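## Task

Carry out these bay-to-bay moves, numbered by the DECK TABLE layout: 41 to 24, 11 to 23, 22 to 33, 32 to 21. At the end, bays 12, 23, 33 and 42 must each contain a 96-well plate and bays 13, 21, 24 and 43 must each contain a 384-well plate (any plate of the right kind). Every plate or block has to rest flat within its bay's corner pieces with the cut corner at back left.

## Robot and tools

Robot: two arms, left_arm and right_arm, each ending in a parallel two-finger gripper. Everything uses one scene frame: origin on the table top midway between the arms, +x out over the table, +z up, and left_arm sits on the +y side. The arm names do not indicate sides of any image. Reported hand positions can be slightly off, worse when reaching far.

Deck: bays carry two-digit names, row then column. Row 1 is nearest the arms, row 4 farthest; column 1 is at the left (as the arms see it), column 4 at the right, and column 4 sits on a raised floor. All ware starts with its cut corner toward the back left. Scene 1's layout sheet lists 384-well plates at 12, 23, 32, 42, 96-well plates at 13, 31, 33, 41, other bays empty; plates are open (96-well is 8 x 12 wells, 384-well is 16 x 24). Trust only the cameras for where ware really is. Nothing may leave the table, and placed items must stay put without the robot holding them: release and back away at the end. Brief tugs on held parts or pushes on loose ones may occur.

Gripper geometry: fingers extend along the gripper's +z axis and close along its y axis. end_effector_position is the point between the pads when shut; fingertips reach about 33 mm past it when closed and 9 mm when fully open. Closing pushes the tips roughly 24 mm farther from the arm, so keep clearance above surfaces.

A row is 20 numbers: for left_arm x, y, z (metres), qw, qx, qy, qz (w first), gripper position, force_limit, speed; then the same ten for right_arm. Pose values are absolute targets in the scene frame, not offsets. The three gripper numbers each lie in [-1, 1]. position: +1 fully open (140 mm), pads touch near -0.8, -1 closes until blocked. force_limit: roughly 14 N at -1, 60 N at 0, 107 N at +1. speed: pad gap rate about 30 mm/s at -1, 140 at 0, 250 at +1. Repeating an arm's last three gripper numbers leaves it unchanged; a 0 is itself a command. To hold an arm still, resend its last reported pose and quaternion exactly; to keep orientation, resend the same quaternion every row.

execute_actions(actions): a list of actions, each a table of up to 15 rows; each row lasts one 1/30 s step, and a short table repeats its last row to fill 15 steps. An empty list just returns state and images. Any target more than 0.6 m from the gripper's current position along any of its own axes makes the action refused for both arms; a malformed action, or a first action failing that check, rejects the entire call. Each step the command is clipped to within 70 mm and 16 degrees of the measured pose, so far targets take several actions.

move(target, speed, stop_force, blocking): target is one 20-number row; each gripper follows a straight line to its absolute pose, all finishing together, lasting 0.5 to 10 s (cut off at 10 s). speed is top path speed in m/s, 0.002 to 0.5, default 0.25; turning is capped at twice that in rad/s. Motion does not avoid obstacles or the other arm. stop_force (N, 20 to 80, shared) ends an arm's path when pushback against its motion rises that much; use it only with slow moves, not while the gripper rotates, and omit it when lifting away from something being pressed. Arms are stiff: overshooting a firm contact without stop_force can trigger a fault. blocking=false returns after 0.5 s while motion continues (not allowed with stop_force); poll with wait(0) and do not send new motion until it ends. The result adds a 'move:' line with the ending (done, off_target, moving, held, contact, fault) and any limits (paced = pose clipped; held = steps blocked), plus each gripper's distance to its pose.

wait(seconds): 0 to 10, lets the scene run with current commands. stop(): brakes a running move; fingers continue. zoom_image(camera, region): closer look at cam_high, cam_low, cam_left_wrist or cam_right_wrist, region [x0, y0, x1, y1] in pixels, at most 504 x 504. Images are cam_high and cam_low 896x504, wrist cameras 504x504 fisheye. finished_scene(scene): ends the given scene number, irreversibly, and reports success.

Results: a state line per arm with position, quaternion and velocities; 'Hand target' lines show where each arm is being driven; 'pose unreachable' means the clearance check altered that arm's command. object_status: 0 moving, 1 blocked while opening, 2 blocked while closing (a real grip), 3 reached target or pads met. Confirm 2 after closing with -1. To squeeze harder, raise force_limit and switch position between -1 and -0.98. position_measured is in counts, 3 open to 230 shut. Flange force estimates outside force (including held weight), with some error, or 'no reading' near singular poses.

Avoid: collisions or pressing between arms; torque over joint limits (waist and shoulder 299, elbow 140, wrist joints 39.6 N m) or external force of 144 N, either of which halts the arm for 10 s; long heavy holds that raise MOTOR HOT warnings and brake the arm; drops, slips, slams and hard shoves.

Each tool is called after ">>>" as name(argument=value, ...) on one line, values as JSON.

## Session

>>> execute_actions(actions=[])

Scene clock: 0.00 s.
left_arm: end_effector_position=(+0.7126, +0.6740, +0.3218) position_measured=3 object_status=3 end_effector_quat_wxyz=(-0.001, +0.997, +0.072, +0.000) end_effector_velocity=(-0.000, +0.000, -0.000) end_effector_angular_velocity=(-0.001, +0.001, +0.001) | right_arm: end_effector_position=(+0.6959, -0.4337, +0.3228) position_measured=3 object_status=3 end_effector_quat_wxyz=(-0.000, +0.999, +0.045, +0.002) end_effector_velocity=(-0.000, +0.000, -0.001) end_effector_angular_velocity=(+0.000, +0.001, -0.000)
Joint positions: left_arm=[-0.053  0.164  1.605  0.001  1.372  1.518] | right_arm=[-0.051  0.162  1.605  0.     1.372  1.519]
Joint velocities: left_arm=[ 0.     0.     0.    -0.001  0.    -0.   ] | right_arm=[-0.     0.     0.001  0.    -0.    -0.   ]
Flange force (N, the push that the arm receives, along the gripper's own x y z axes): no reading
Hand target (left_arm): +0.713, +0.674, +0.322; -0.001, +0.997, +0.072, +0.000
Hand target (right_arm): +0.696, -0.434, +0.323; -0.000, +0.999, +0.045, +0.002

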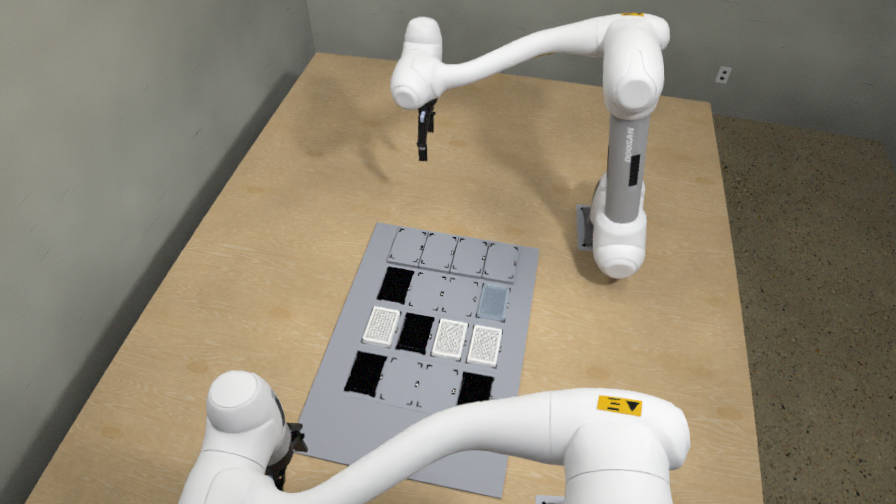

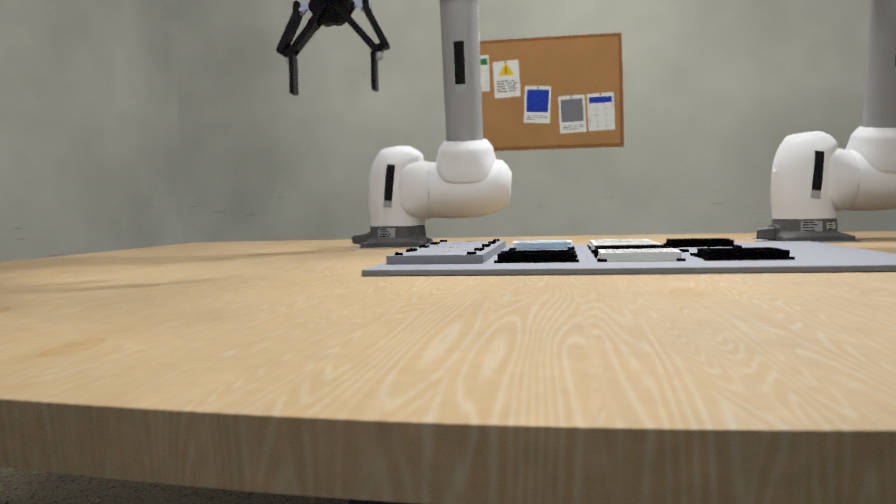

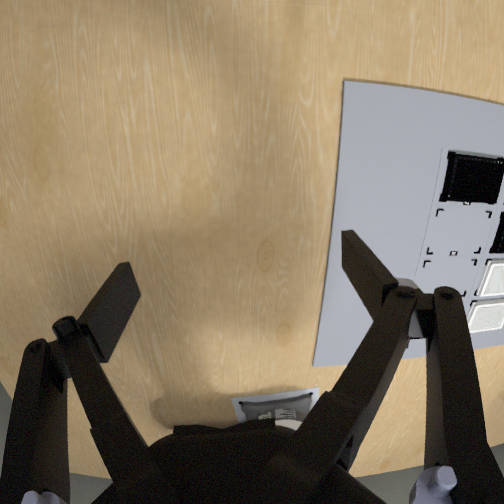

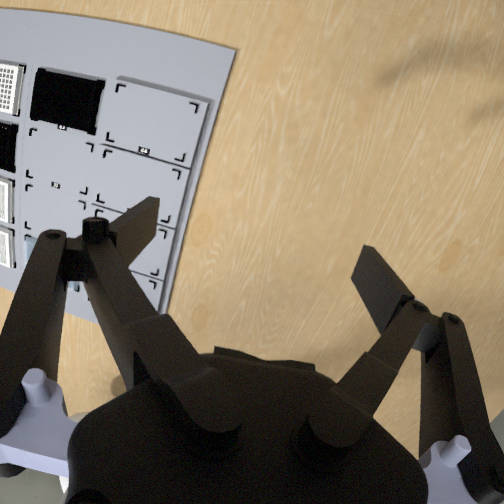

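>>> zoom_image(camera="cam_high", region=[330,220,550,420])

>>> move(target=[0.7218,0.43,0.12,0,1,0,0,1,-0.3,0,0.6155,0.084,0.075,0,1,0,0,1,-0.3,0], speed=0.35)

Region (330, 220, 550, 420) of cam_high's 896x504 image, scaled by 2.291, with more detail than that image has; it fills the top 458 rows of this view, and the rest is white.

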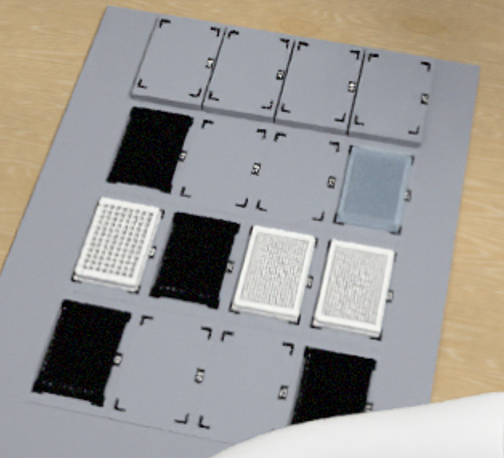

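Scene clock: 3.23 s.
left_arm: end_effector_position=(+0.7218, +0.4299, +0.1200) position_measured=3 object_status=3 end_effector_quat_wxyz=(+0.000, +1.000, -0.000, +0.000) end_effector_velocity=(+0.001, +0.001, +0.000) end_effector_angular_velocity=(-0.000, -0.002, +0.002) | right_arm: end_effector_position=(+0.6146, +0.0844, +0.0752) position_measured=3 object_status=3 end_effector_quat_wxyz=(-0.001, +1.000, +0.000, -0.000) end_effector_velocity=(+0.001, -0.000, -0.001) end_effector_angular_velocity=(-0.001, +0.001, -0.000)
Joint positions: left_arm=[-0.422  0.313  1.803 -0.     1.025  1.293] | right_arm=[0.661 0.545 1.539 0.002 1.056 2.322]
Joint velocities: left_arm=[ 0.001 -0.    -0.     0.    -0.002 -0.001] | right_arm=[-0.001  0.002 -0.001 -0.001  0.001  0.   ]
Flange force (N, the push that the arm receives, along the gripper's own x y z axes): left_arm=[2.9 -0.4 2.0] | right_arm=[-4.2 9.1 -4.6]
Hand target (left_arm): +0.722, +0.430, +0.120; +0.000, +1.000, -0.000, +0.000
Hand target (right_arm): +0.615, +0.084, +0.075; -0.001, +1.000, -0.000, -0.000
Off the commanded pose (left_arm): 0.000 m, 0 deg.
Off the commanded pose (right_arm): 0.001 m, 0 deg.
move: done

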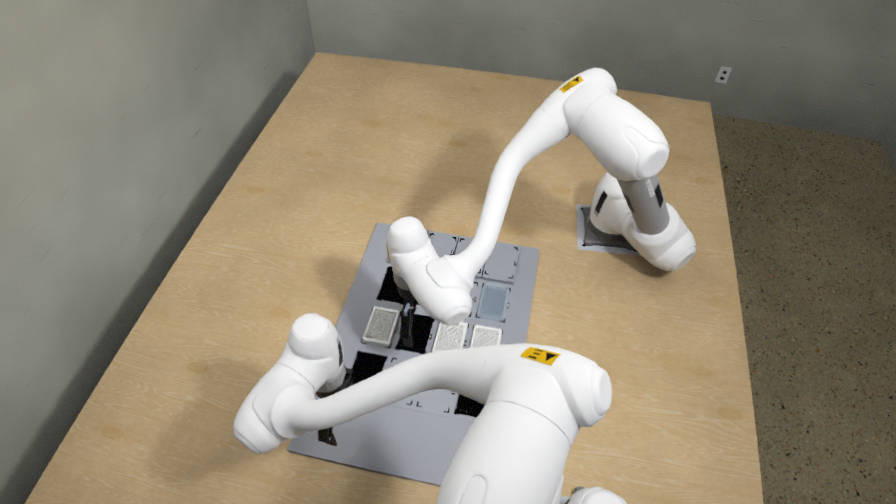

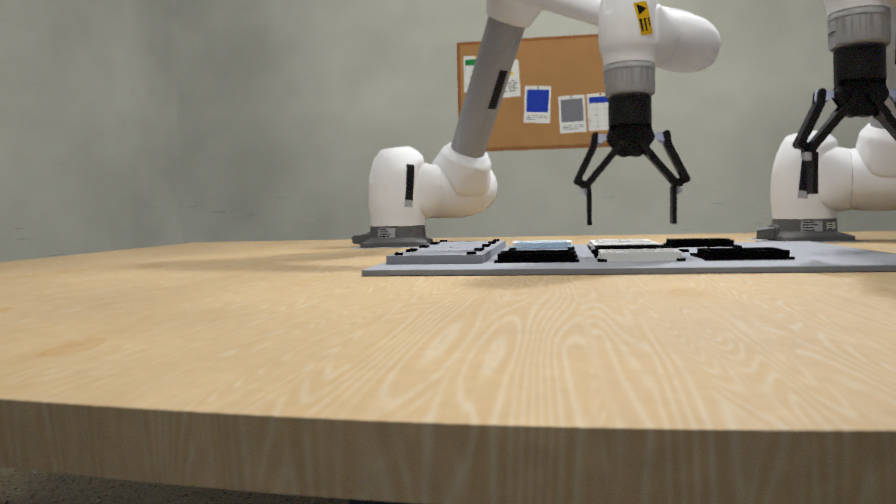

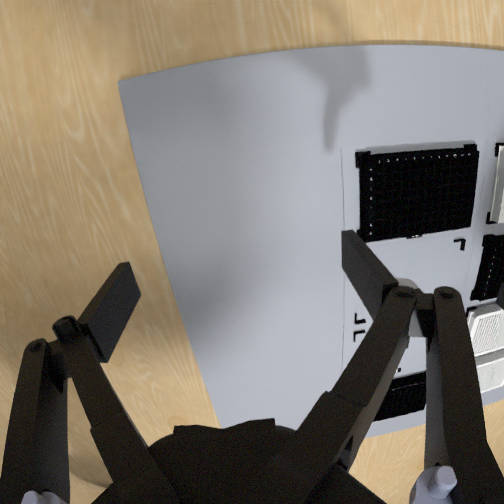

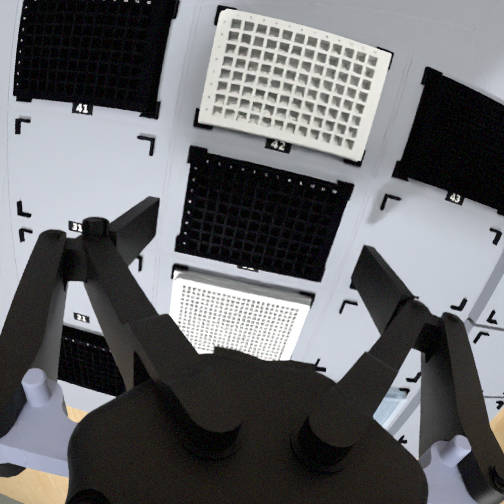

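>>> zoom_image(camera="cam_right_wrist", region=[30,250,430,450])

>>> zoom_image(camera="cam_high", region=[430,275,520,355])

>>> zoom_image(camera="cam_left_wrist", region=[354,280,504,430])

>>> zoom_image(camera="cam_right_wrist", region=[150,0,504,280])

Region (30, 250, 430, 450) of cam_right_wrist's 504x504 image, scaled by 1.260, with more detail than that image has.

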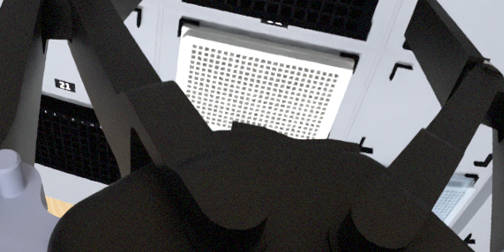

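Region (430, 275, 520, 355) of cam_high's 896x504 image, scaled by 5.600, with more detail than that image has.

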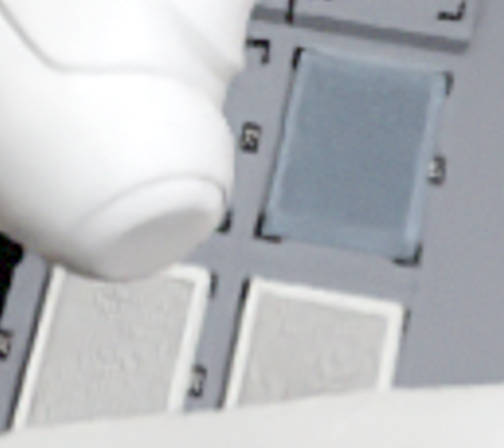

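Region (354, 280, 504, 430) of cam_left_wrist's 504x504 image, scaled by 3.360, with more detail than that image has.

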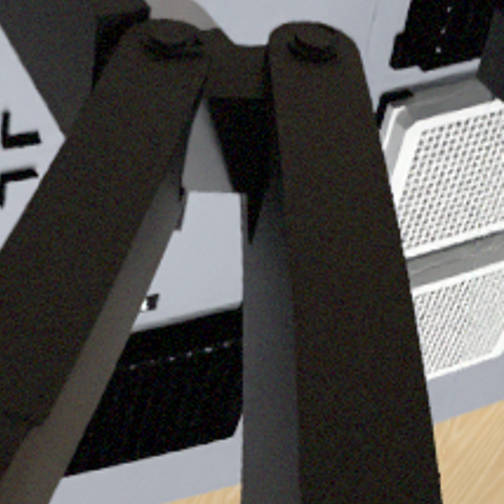

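Region (150, 0, 504, 280) of cam_right_wrist's 504x504 image, scaled by 1.424, with more detail than that image has; it fills the top 399 rows of this view, and the rest is white.

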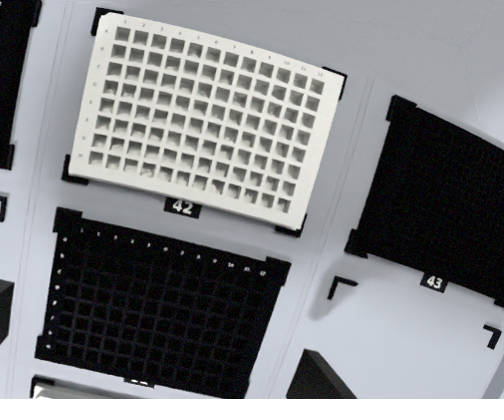

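>>> move(target=[0.7218,0.43,0.07,0,1,0,0,1,-0.3,0,0.6155,0.084,0.0445,0,1,0,0,1,-0.3,0], speed=0.1)

>>> zoom_image(camera="cam_right_wrist", region=[150,110,400,230])

Scene clock: 5.10 s.
left_arm: end_effector_position=(+0.7218, +0.4300, +0.0700) position_measured=3 object_status=3 end_effector_quat_wxyz=(+0.000, +1.000, -0.000, -0.000) end_effector_velocity=(-0.000, +0.000, +0.000) end_effector_angular_velocity=(+0.000, +0.001, +0.000) | right_arm: end_effector_position=(+0.6155, +0.0840, +0.0445) position_measured=3 object_status=3 end_effector_quat_wxyz=(+0.000, +1.000, -0.000, -0.000) end_effector_velocity=(-0.000, -0.000, -0.000) end_effector_angular_velocity=(+0.000, +0.001, -0.001)
Joint positions: left_arm=[-0.422  0.359  1.844 -0.     0.938  1.293] | right_arm=[ 0.661  0.572  1.559 -0.     1.011  2.323]
Joint velocities: left_arm=[ 0.001 -0.    -0.    -0.     0.001  0.   ] | right_arm=[-0.     0.     0.     0.001 -0.    -0.   ]
Flange force (N, the push that the arm receives, along the gripper's own x y z axes): left_arm=[2.5 2.5 0.6] | right_arm=[-7.2 7.2 -4.4]
Hand target (left_arm): +0.722, +0.430, +0.070; +0.000, +1.000, -0.000, -0.000
Hand target (right_arm): +0.616, +0.084, +0.044; -0.000, +1.000, -0.000, +0.000
Off the commanded pose (left_arm): 0.000 m, 0 deg.
Off the commanded pose (right_arm): 0.000 m, 0 deg.
move: done

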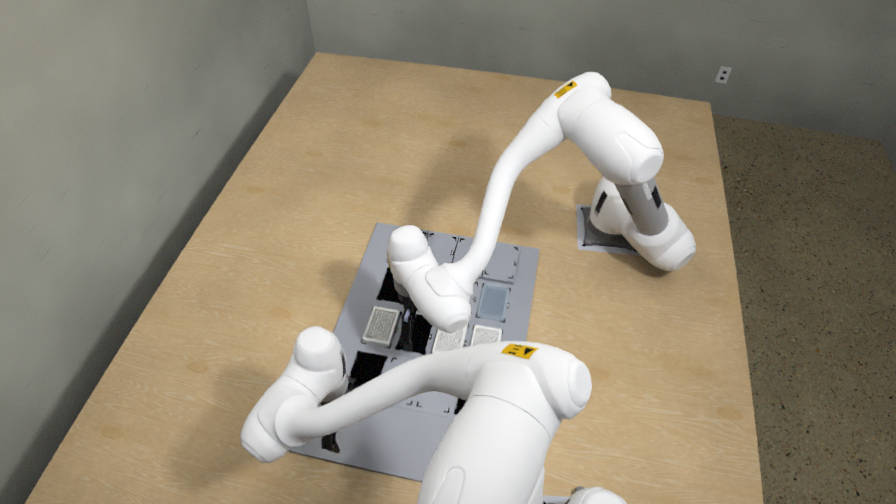

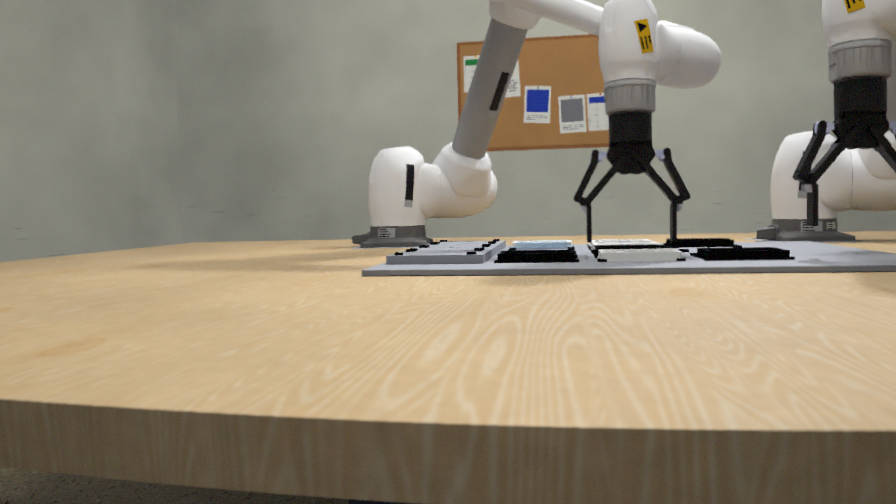

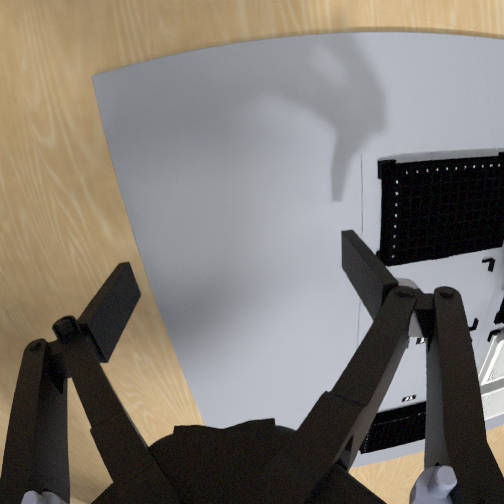

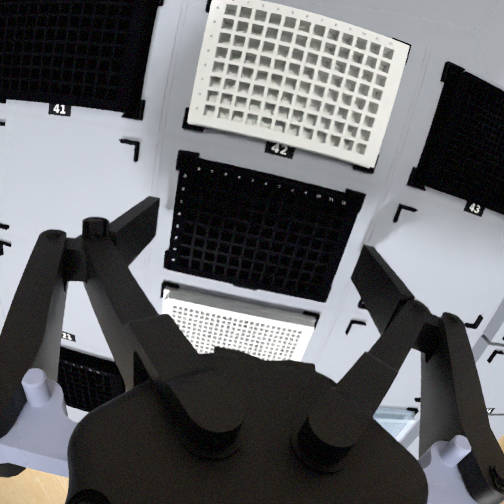

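Region (150, 110, 400, 230) of cam_right_wrist's 504x504 image, scaled by 2.016, with more detail than that image has; it fills the top 242 rows of this view, and the rest is white.

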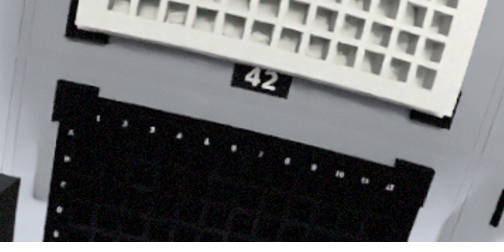

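>>> move(target=[0.7218,0.43,0.07,0,1,0,0,1,-0.3,0,0.6155,0.0846,0.0325,0,1,0,0,0.92,-0.3,0], speed=0.035)

>>> move(target=[0.7218,0.43,0.07,0,1,0,0,1,-0.3,0,0.6155,0.0846,0.0325,0,1,0,0,-1,-0.3,-0.3])

>>> zoom_image(camera="cam_right_wrist", region=[130,110,400,330])

Scene clock: 6.30 s.
left_arm: end_effector_position=(+0.7218, +0.4300, +0.0700) position_measured=3 object_status=3 end_effector_quat_wxyz=(+0.000, +1.000, +0.000, +0.000) end_effector_velocity=(+0.000, +0.000, +0.001) end_effector_angular_velocity=(-0.000, -0.001, +0.002) | right_arm: end_effector_position=(+0.6155, +0.0846, +0.0325) position_measured=13 object_status=3 end_effector_quat_wxyz=(+0.000, +1.000, -0.000, -0.000) end_effector_velocity=(-0.001, -0.000, +0.000) end_effector_angular_velocity=(+0.001, +0.000, -0.000)
Joint positions: left_arm=[-0.422  0.359  1.844 -0.     0.938  1.293] | right_arm=[ 0.662  0.583  1.566 -0.     0.993  2.323]
Joint velocities: left_arm=[ 0.001 -0.001  0.    -0.    -0.    -0.001] | right_arm=[ 0.    -0.001  0.001  0.001 -0.001 -0.   ]
Flange force (N, the push that the arm receives, along the gripper's own x y z axes): left_arm=[3.5 -2.5 -1.0] | right_arm=[-8.8 11.9 -7.1]
Hand target (left_arm): +0.722, +0.430, +0.070; +0.000, +1.000, +0.000, +0.000
Hand target (right_arm): +0.616, +0.085, +0.032; -0.000, +1.000, -0.000, -0.000
Off the commanded pose (left_arm): 0.000 m, 0 deg.
Off the commanded pose (right_arm): 0.000 m, 0 deg.
move: done

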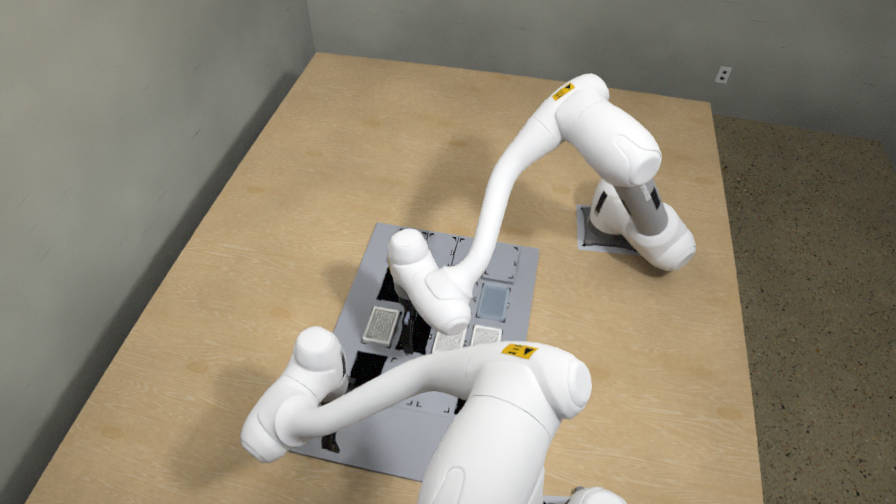

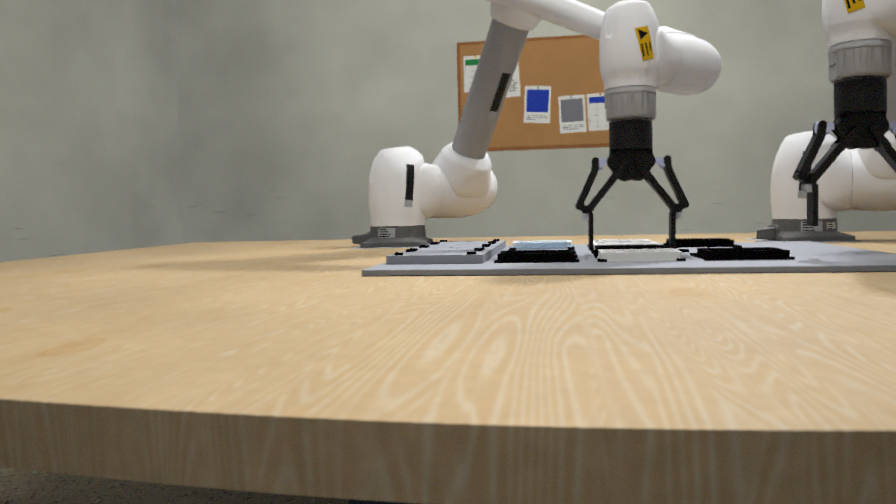

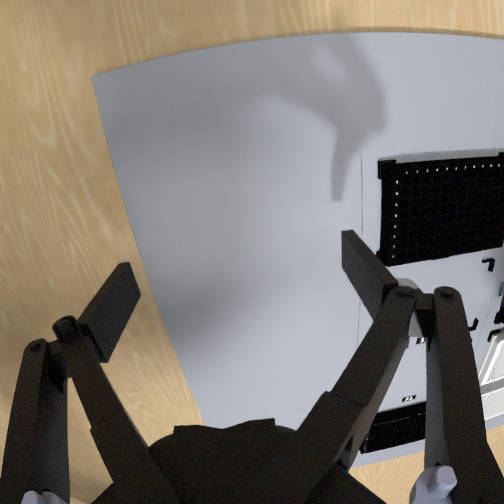

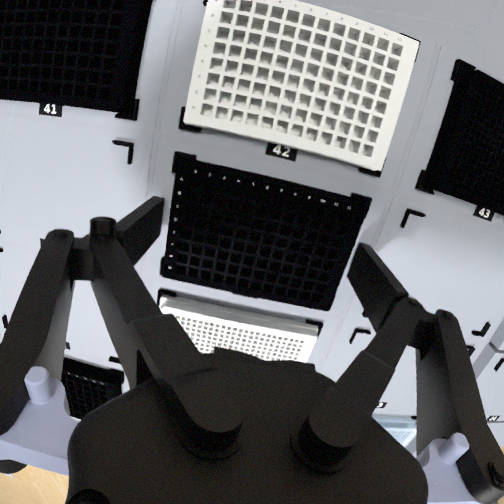

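Scene clock: 7.00 s.
left_arm: end_effector_position=(+0.7218, +0.4300, +0.0700) position_measured=3 object_status=3 end_effector_quat_wxyz=(+0.000, +1.000, +0.000, +0.000) end_effector_velocity=(-0.000, +0.000, -0.000) end_effector_angular_velocity=(-0.000, +0.000, -0.000) | right_arm: end_effector_position=(+0.6155, +0.0846, +0.0325) position_measured=36 object_status=2 end_effector_quat_wxyz=(+0.000, +1.000, -0.000, -0.000) end_effector_velocity=(-0.001, +0.001, -0.001) end_effector_angular_velocity=(-0.000, +0.001, +0.001)
Joint positions: left_arm=[-0.422  0.359  1.844  0.     0.938  1.293] | right_arm=[ 0.662  0.583  1.566 -0.     0.993  2.323]
Joint velocities: left_arm=[ 0.     0.     0.    -0.     0.     0.001] | right_arm=[ 0.002  0.001  0.     0.001 -0.     0.   ]
Flange force (N, the push that the arm receives, along the gripper's own x y z axes): left_arm=[3.8 1.0 -0.7] | right_arm=[-6.3 16.5 -51.6]
Hand target (left_arm): +0.722, +0.430, +0.070; +0.000, +1.000, -0.000, +0.000
Hand target (right_arm): +0.615, +0.085, +0.033; +0.000, +1.000, -0.000, -0.000
Off the commanded pose (left_arm): 0.000 m, 0 deg.
Off the commanded pose (right_arm): 0.000 m, 0 deg.
move: done

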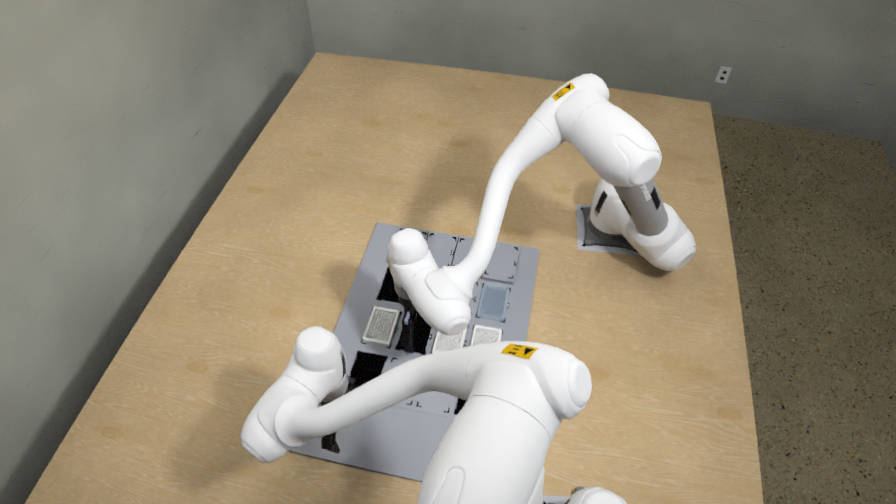

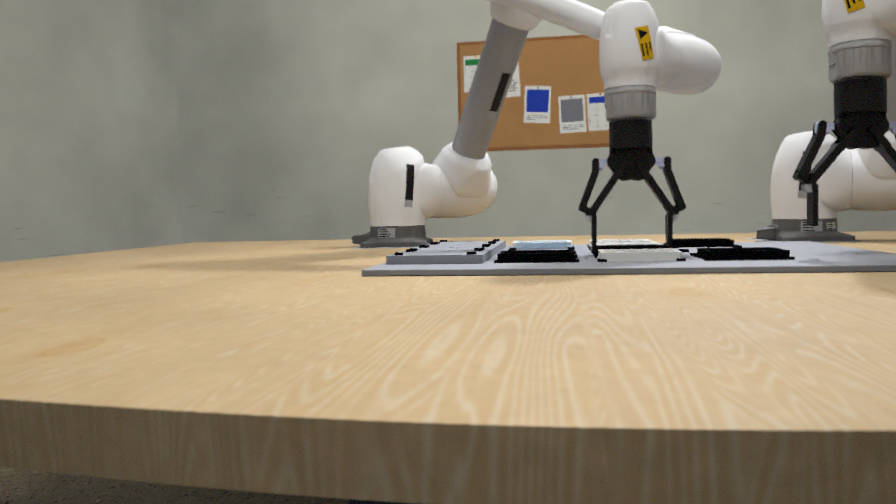

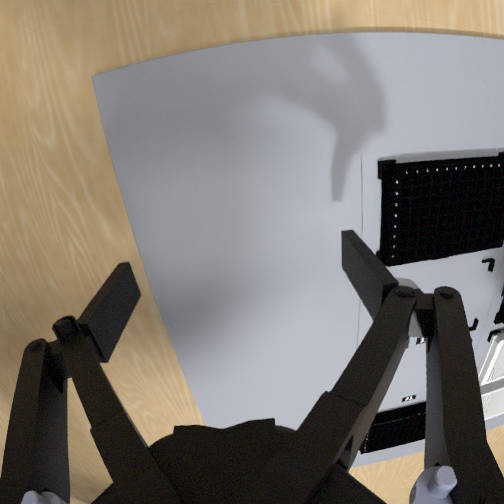

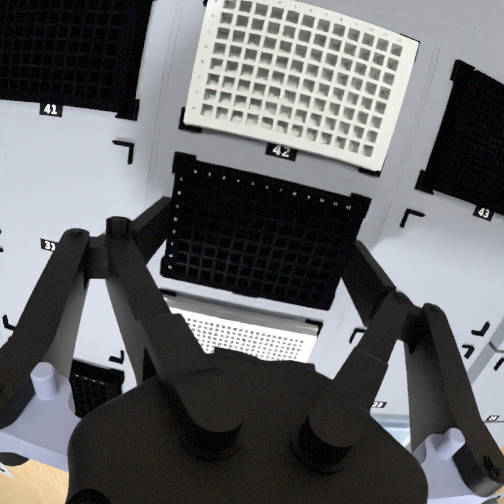

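Region (130, 110, 400, 330) of cam_right_wrist's 504x504 image, scaled by 1.867, with more detail than that image has; it fills the top 411 rows of this view, and the rest is white.

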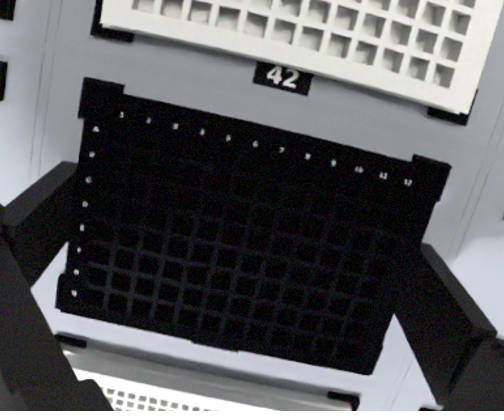

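>>> move(target=[0.7218,0.43,0.07,0,1,0,0,1,-0.3,0,0.6155,0.0844,0.0445,0,1,0,0,-1,-0.3,-0.3], speed=0.025)

>>> zoom_image(camera="cam_right_wrist", region=[150,110,400,230])

Scene clock: 8.03 s.
left_arm: end_effector_position=(+0.7218, +0.4300, +0.0700) position_measured=3 object_status=3 end_effector_quat_wxyz=(+0.000, +1.000, +0.000, +0.000) end_effector_velocity=(+0.000, +0.001, -0.000) end_effector_angular_velocity=(+0.001, +0.000, -0.002) | right_arm: end_effector_position=(+0.6154, +0.0845, +0.0445) position_measured=38 object_status=2 end_effector_quat_wxyz=(-0.000, +1.000, -0.000, +0.000) end_effector_velocity=(+0.001, -0.001, +0.001) end_effector_angular_velocity=(+0.000, -0.000, -0.000)
Joint positions: left_arm=[-0.422  0.359  1.844  0.     0.938  1.293] | right_arm=[ 0.662  0.572  1.558 -0.     1.011  2.323]
Joint velocities: left_arm=[ 0.     0.    -0.     0.001  0.     0.001] | right_arm=[-0.001 -0.001  0.    -0.     0.    -0.   ]
Flange force (N, the push that the arm receives, along the gripper's own x y z axes): left_arm=[1.9 -1.4 -1.7] | right_arm=[-8.0 8.9 -3.7]
Hand target (left_arm): +0.722, +0.430, +0.070; +0.000, +1.000, -0.000, +0.000
Hand target (right_arm): +0.615, +0.084, +0.045; +0.000, +1.000, +0.000, +0.000
Off the commanded pose (left_arm): 0.000 m, 0 deg.
Off the commanded pose (right_arm): 0.000 m, 0 deg.
move: done

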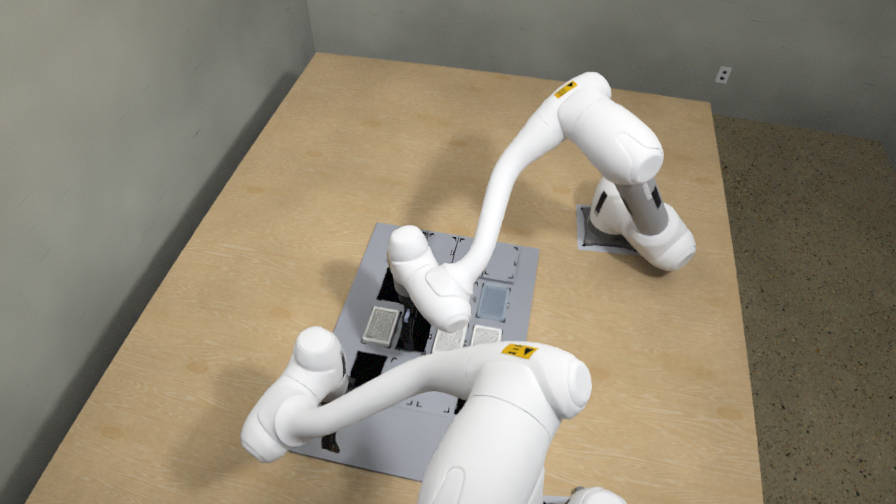

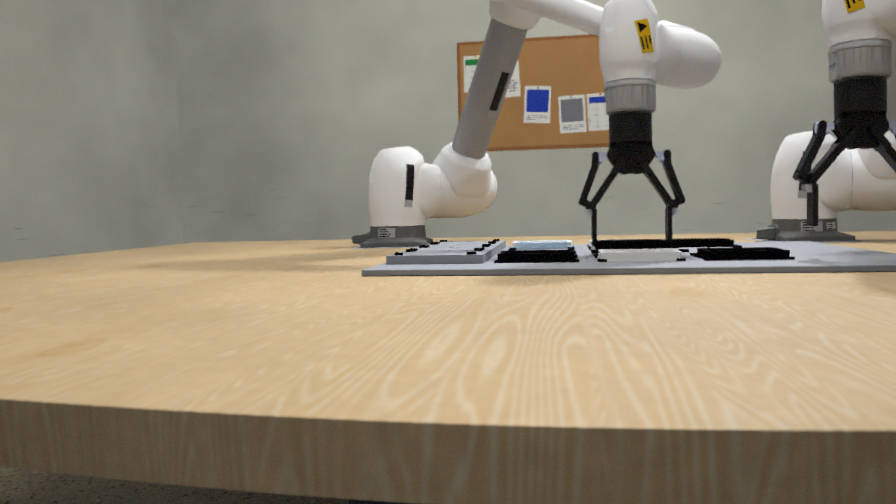

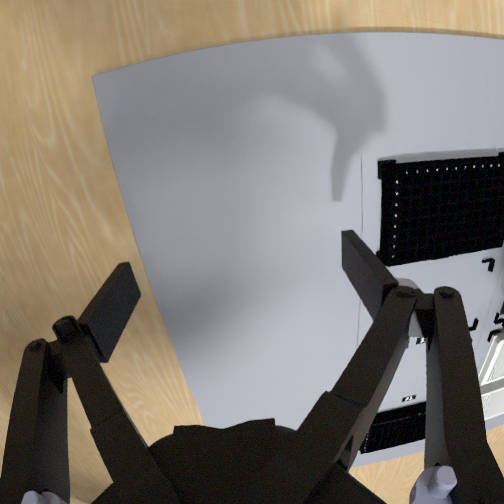

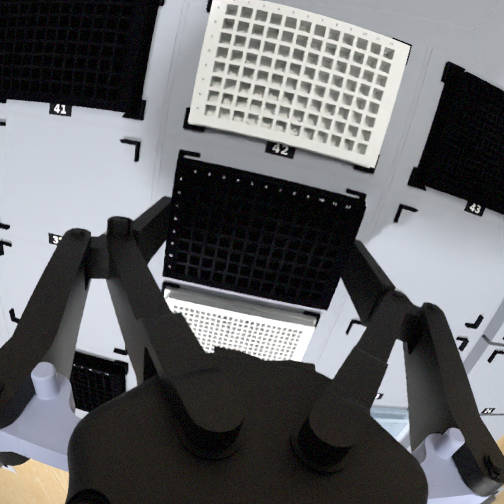

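Region (150, 110, 400, 230) of cam_right_wrist's 504x504 image, scaled by 2.016, with more detail than that image has; it fills the top 242 rows of this view, and the rest is white.

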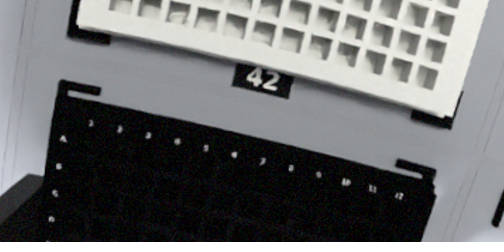

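>>> move(target=[0.7218,0.2468,0.043,0,1,0,0,0.92,-0.3,0,0.6157,-0.080,0.0445,0,1,0,0,-1,-0.3,-0.3], speed=0.25)

>>> zoom_image(camera="cam_right_wrist", region=[150,110,400,230])

>>> zoom_image(camera="cam_left_wrist", region=[100,130,400,230])

Scene clock: 9.63 s.
left_arm: end_effector_position=(+0.7218, +0.2467, +0.0430) position_measured=13 object_status=3 end_effector_quat_wxyz=(+0.000, +1.000, -0.000, +0.000) end_effector_velocity=(+0.000, -0.001, +0.001) end_effector_angular_velocity=(-0.000, -0.002, -0.001) | right_arm: end_effector_position=(+0.6161, -0.0801, +0.0444) position_measured=38 object_status=2 end_effector_quat_wxyz=(+0.000, +1.000, -0.000, +0.000) end_effector_velocity=(-0.000, -0.001, -0.001) end_effector_angular_velocity=(-0.001, +0.001, +0.000)
Joint positions: left_arm=[-0.663  0.47   1.732 -0.     0.94   1.051] | right_arm=[ 0.49   0.429  1.795 -0.001  0.918  2.152]
Joint velocities: left_arm=[-0.001 -0.001 -0.     0.001 -0.001 -0.   ] | right_arm=[-0.     0.     0.001  0.     0.    -0.001]
Flange force (N, the push that the arm receives, along the gripper's own x y z axes): left_arm=[1.8 1.5 -0.9] | right_arm=[-2.6 6.7 -3.0]
Hand target (left_arm): +0.722, +0.247, +0.043; +0.000, +1.000, +0.000, +0.000
Hand target (right_arm): +0.616, -0.080, +0.044; +0.000, +1.000, -0.000, +0.000
Off the commanded pose (left_arm): 0.000 m, 0 deg.
Off the commanded pose (right_arm): 0.000 m, 0 deg.
move: done

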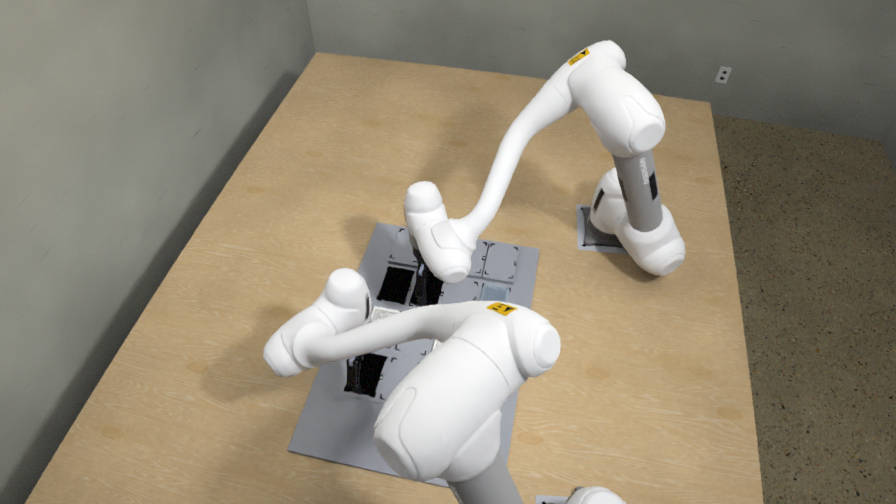

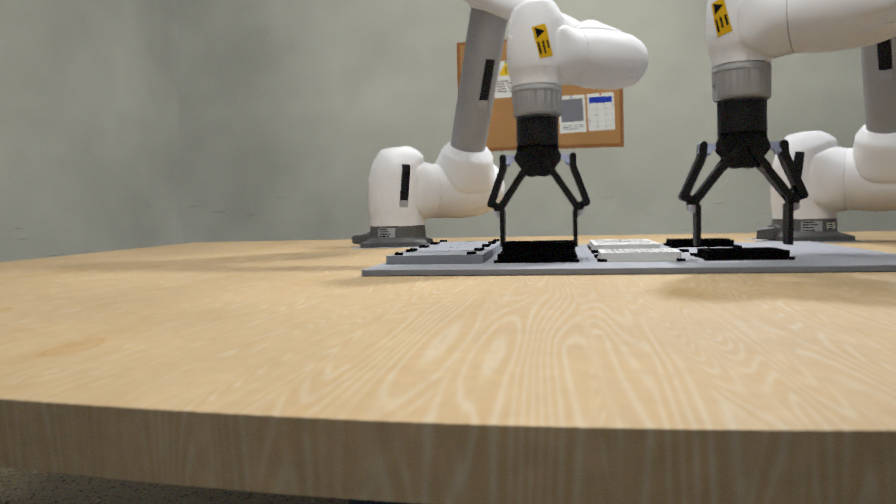

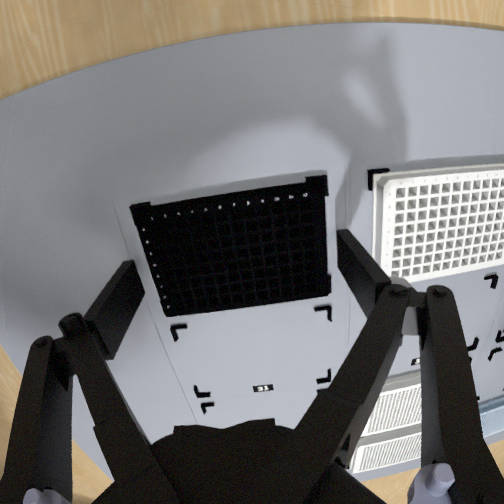

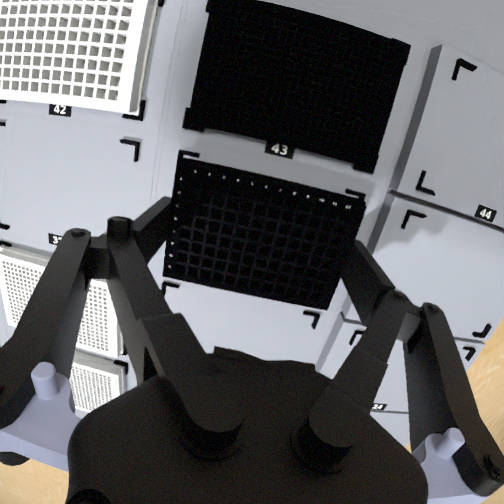

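Region (150, 110, 400, 230) of cam_right_wrist's 504x504 image, scaled by 2.016, with more detail than that image has; it fills the top 242 rows of this view, and the rest is white.

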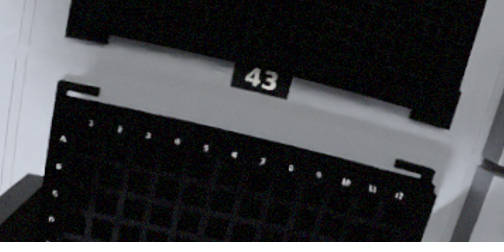

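Region (100, 130, 400, 230) of cam_left_wrist's 504x504 image, scaled by 1.680, with more detail than that image has.

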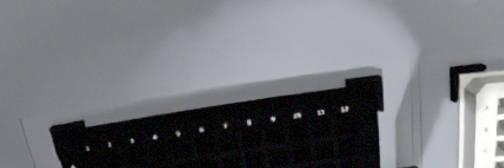

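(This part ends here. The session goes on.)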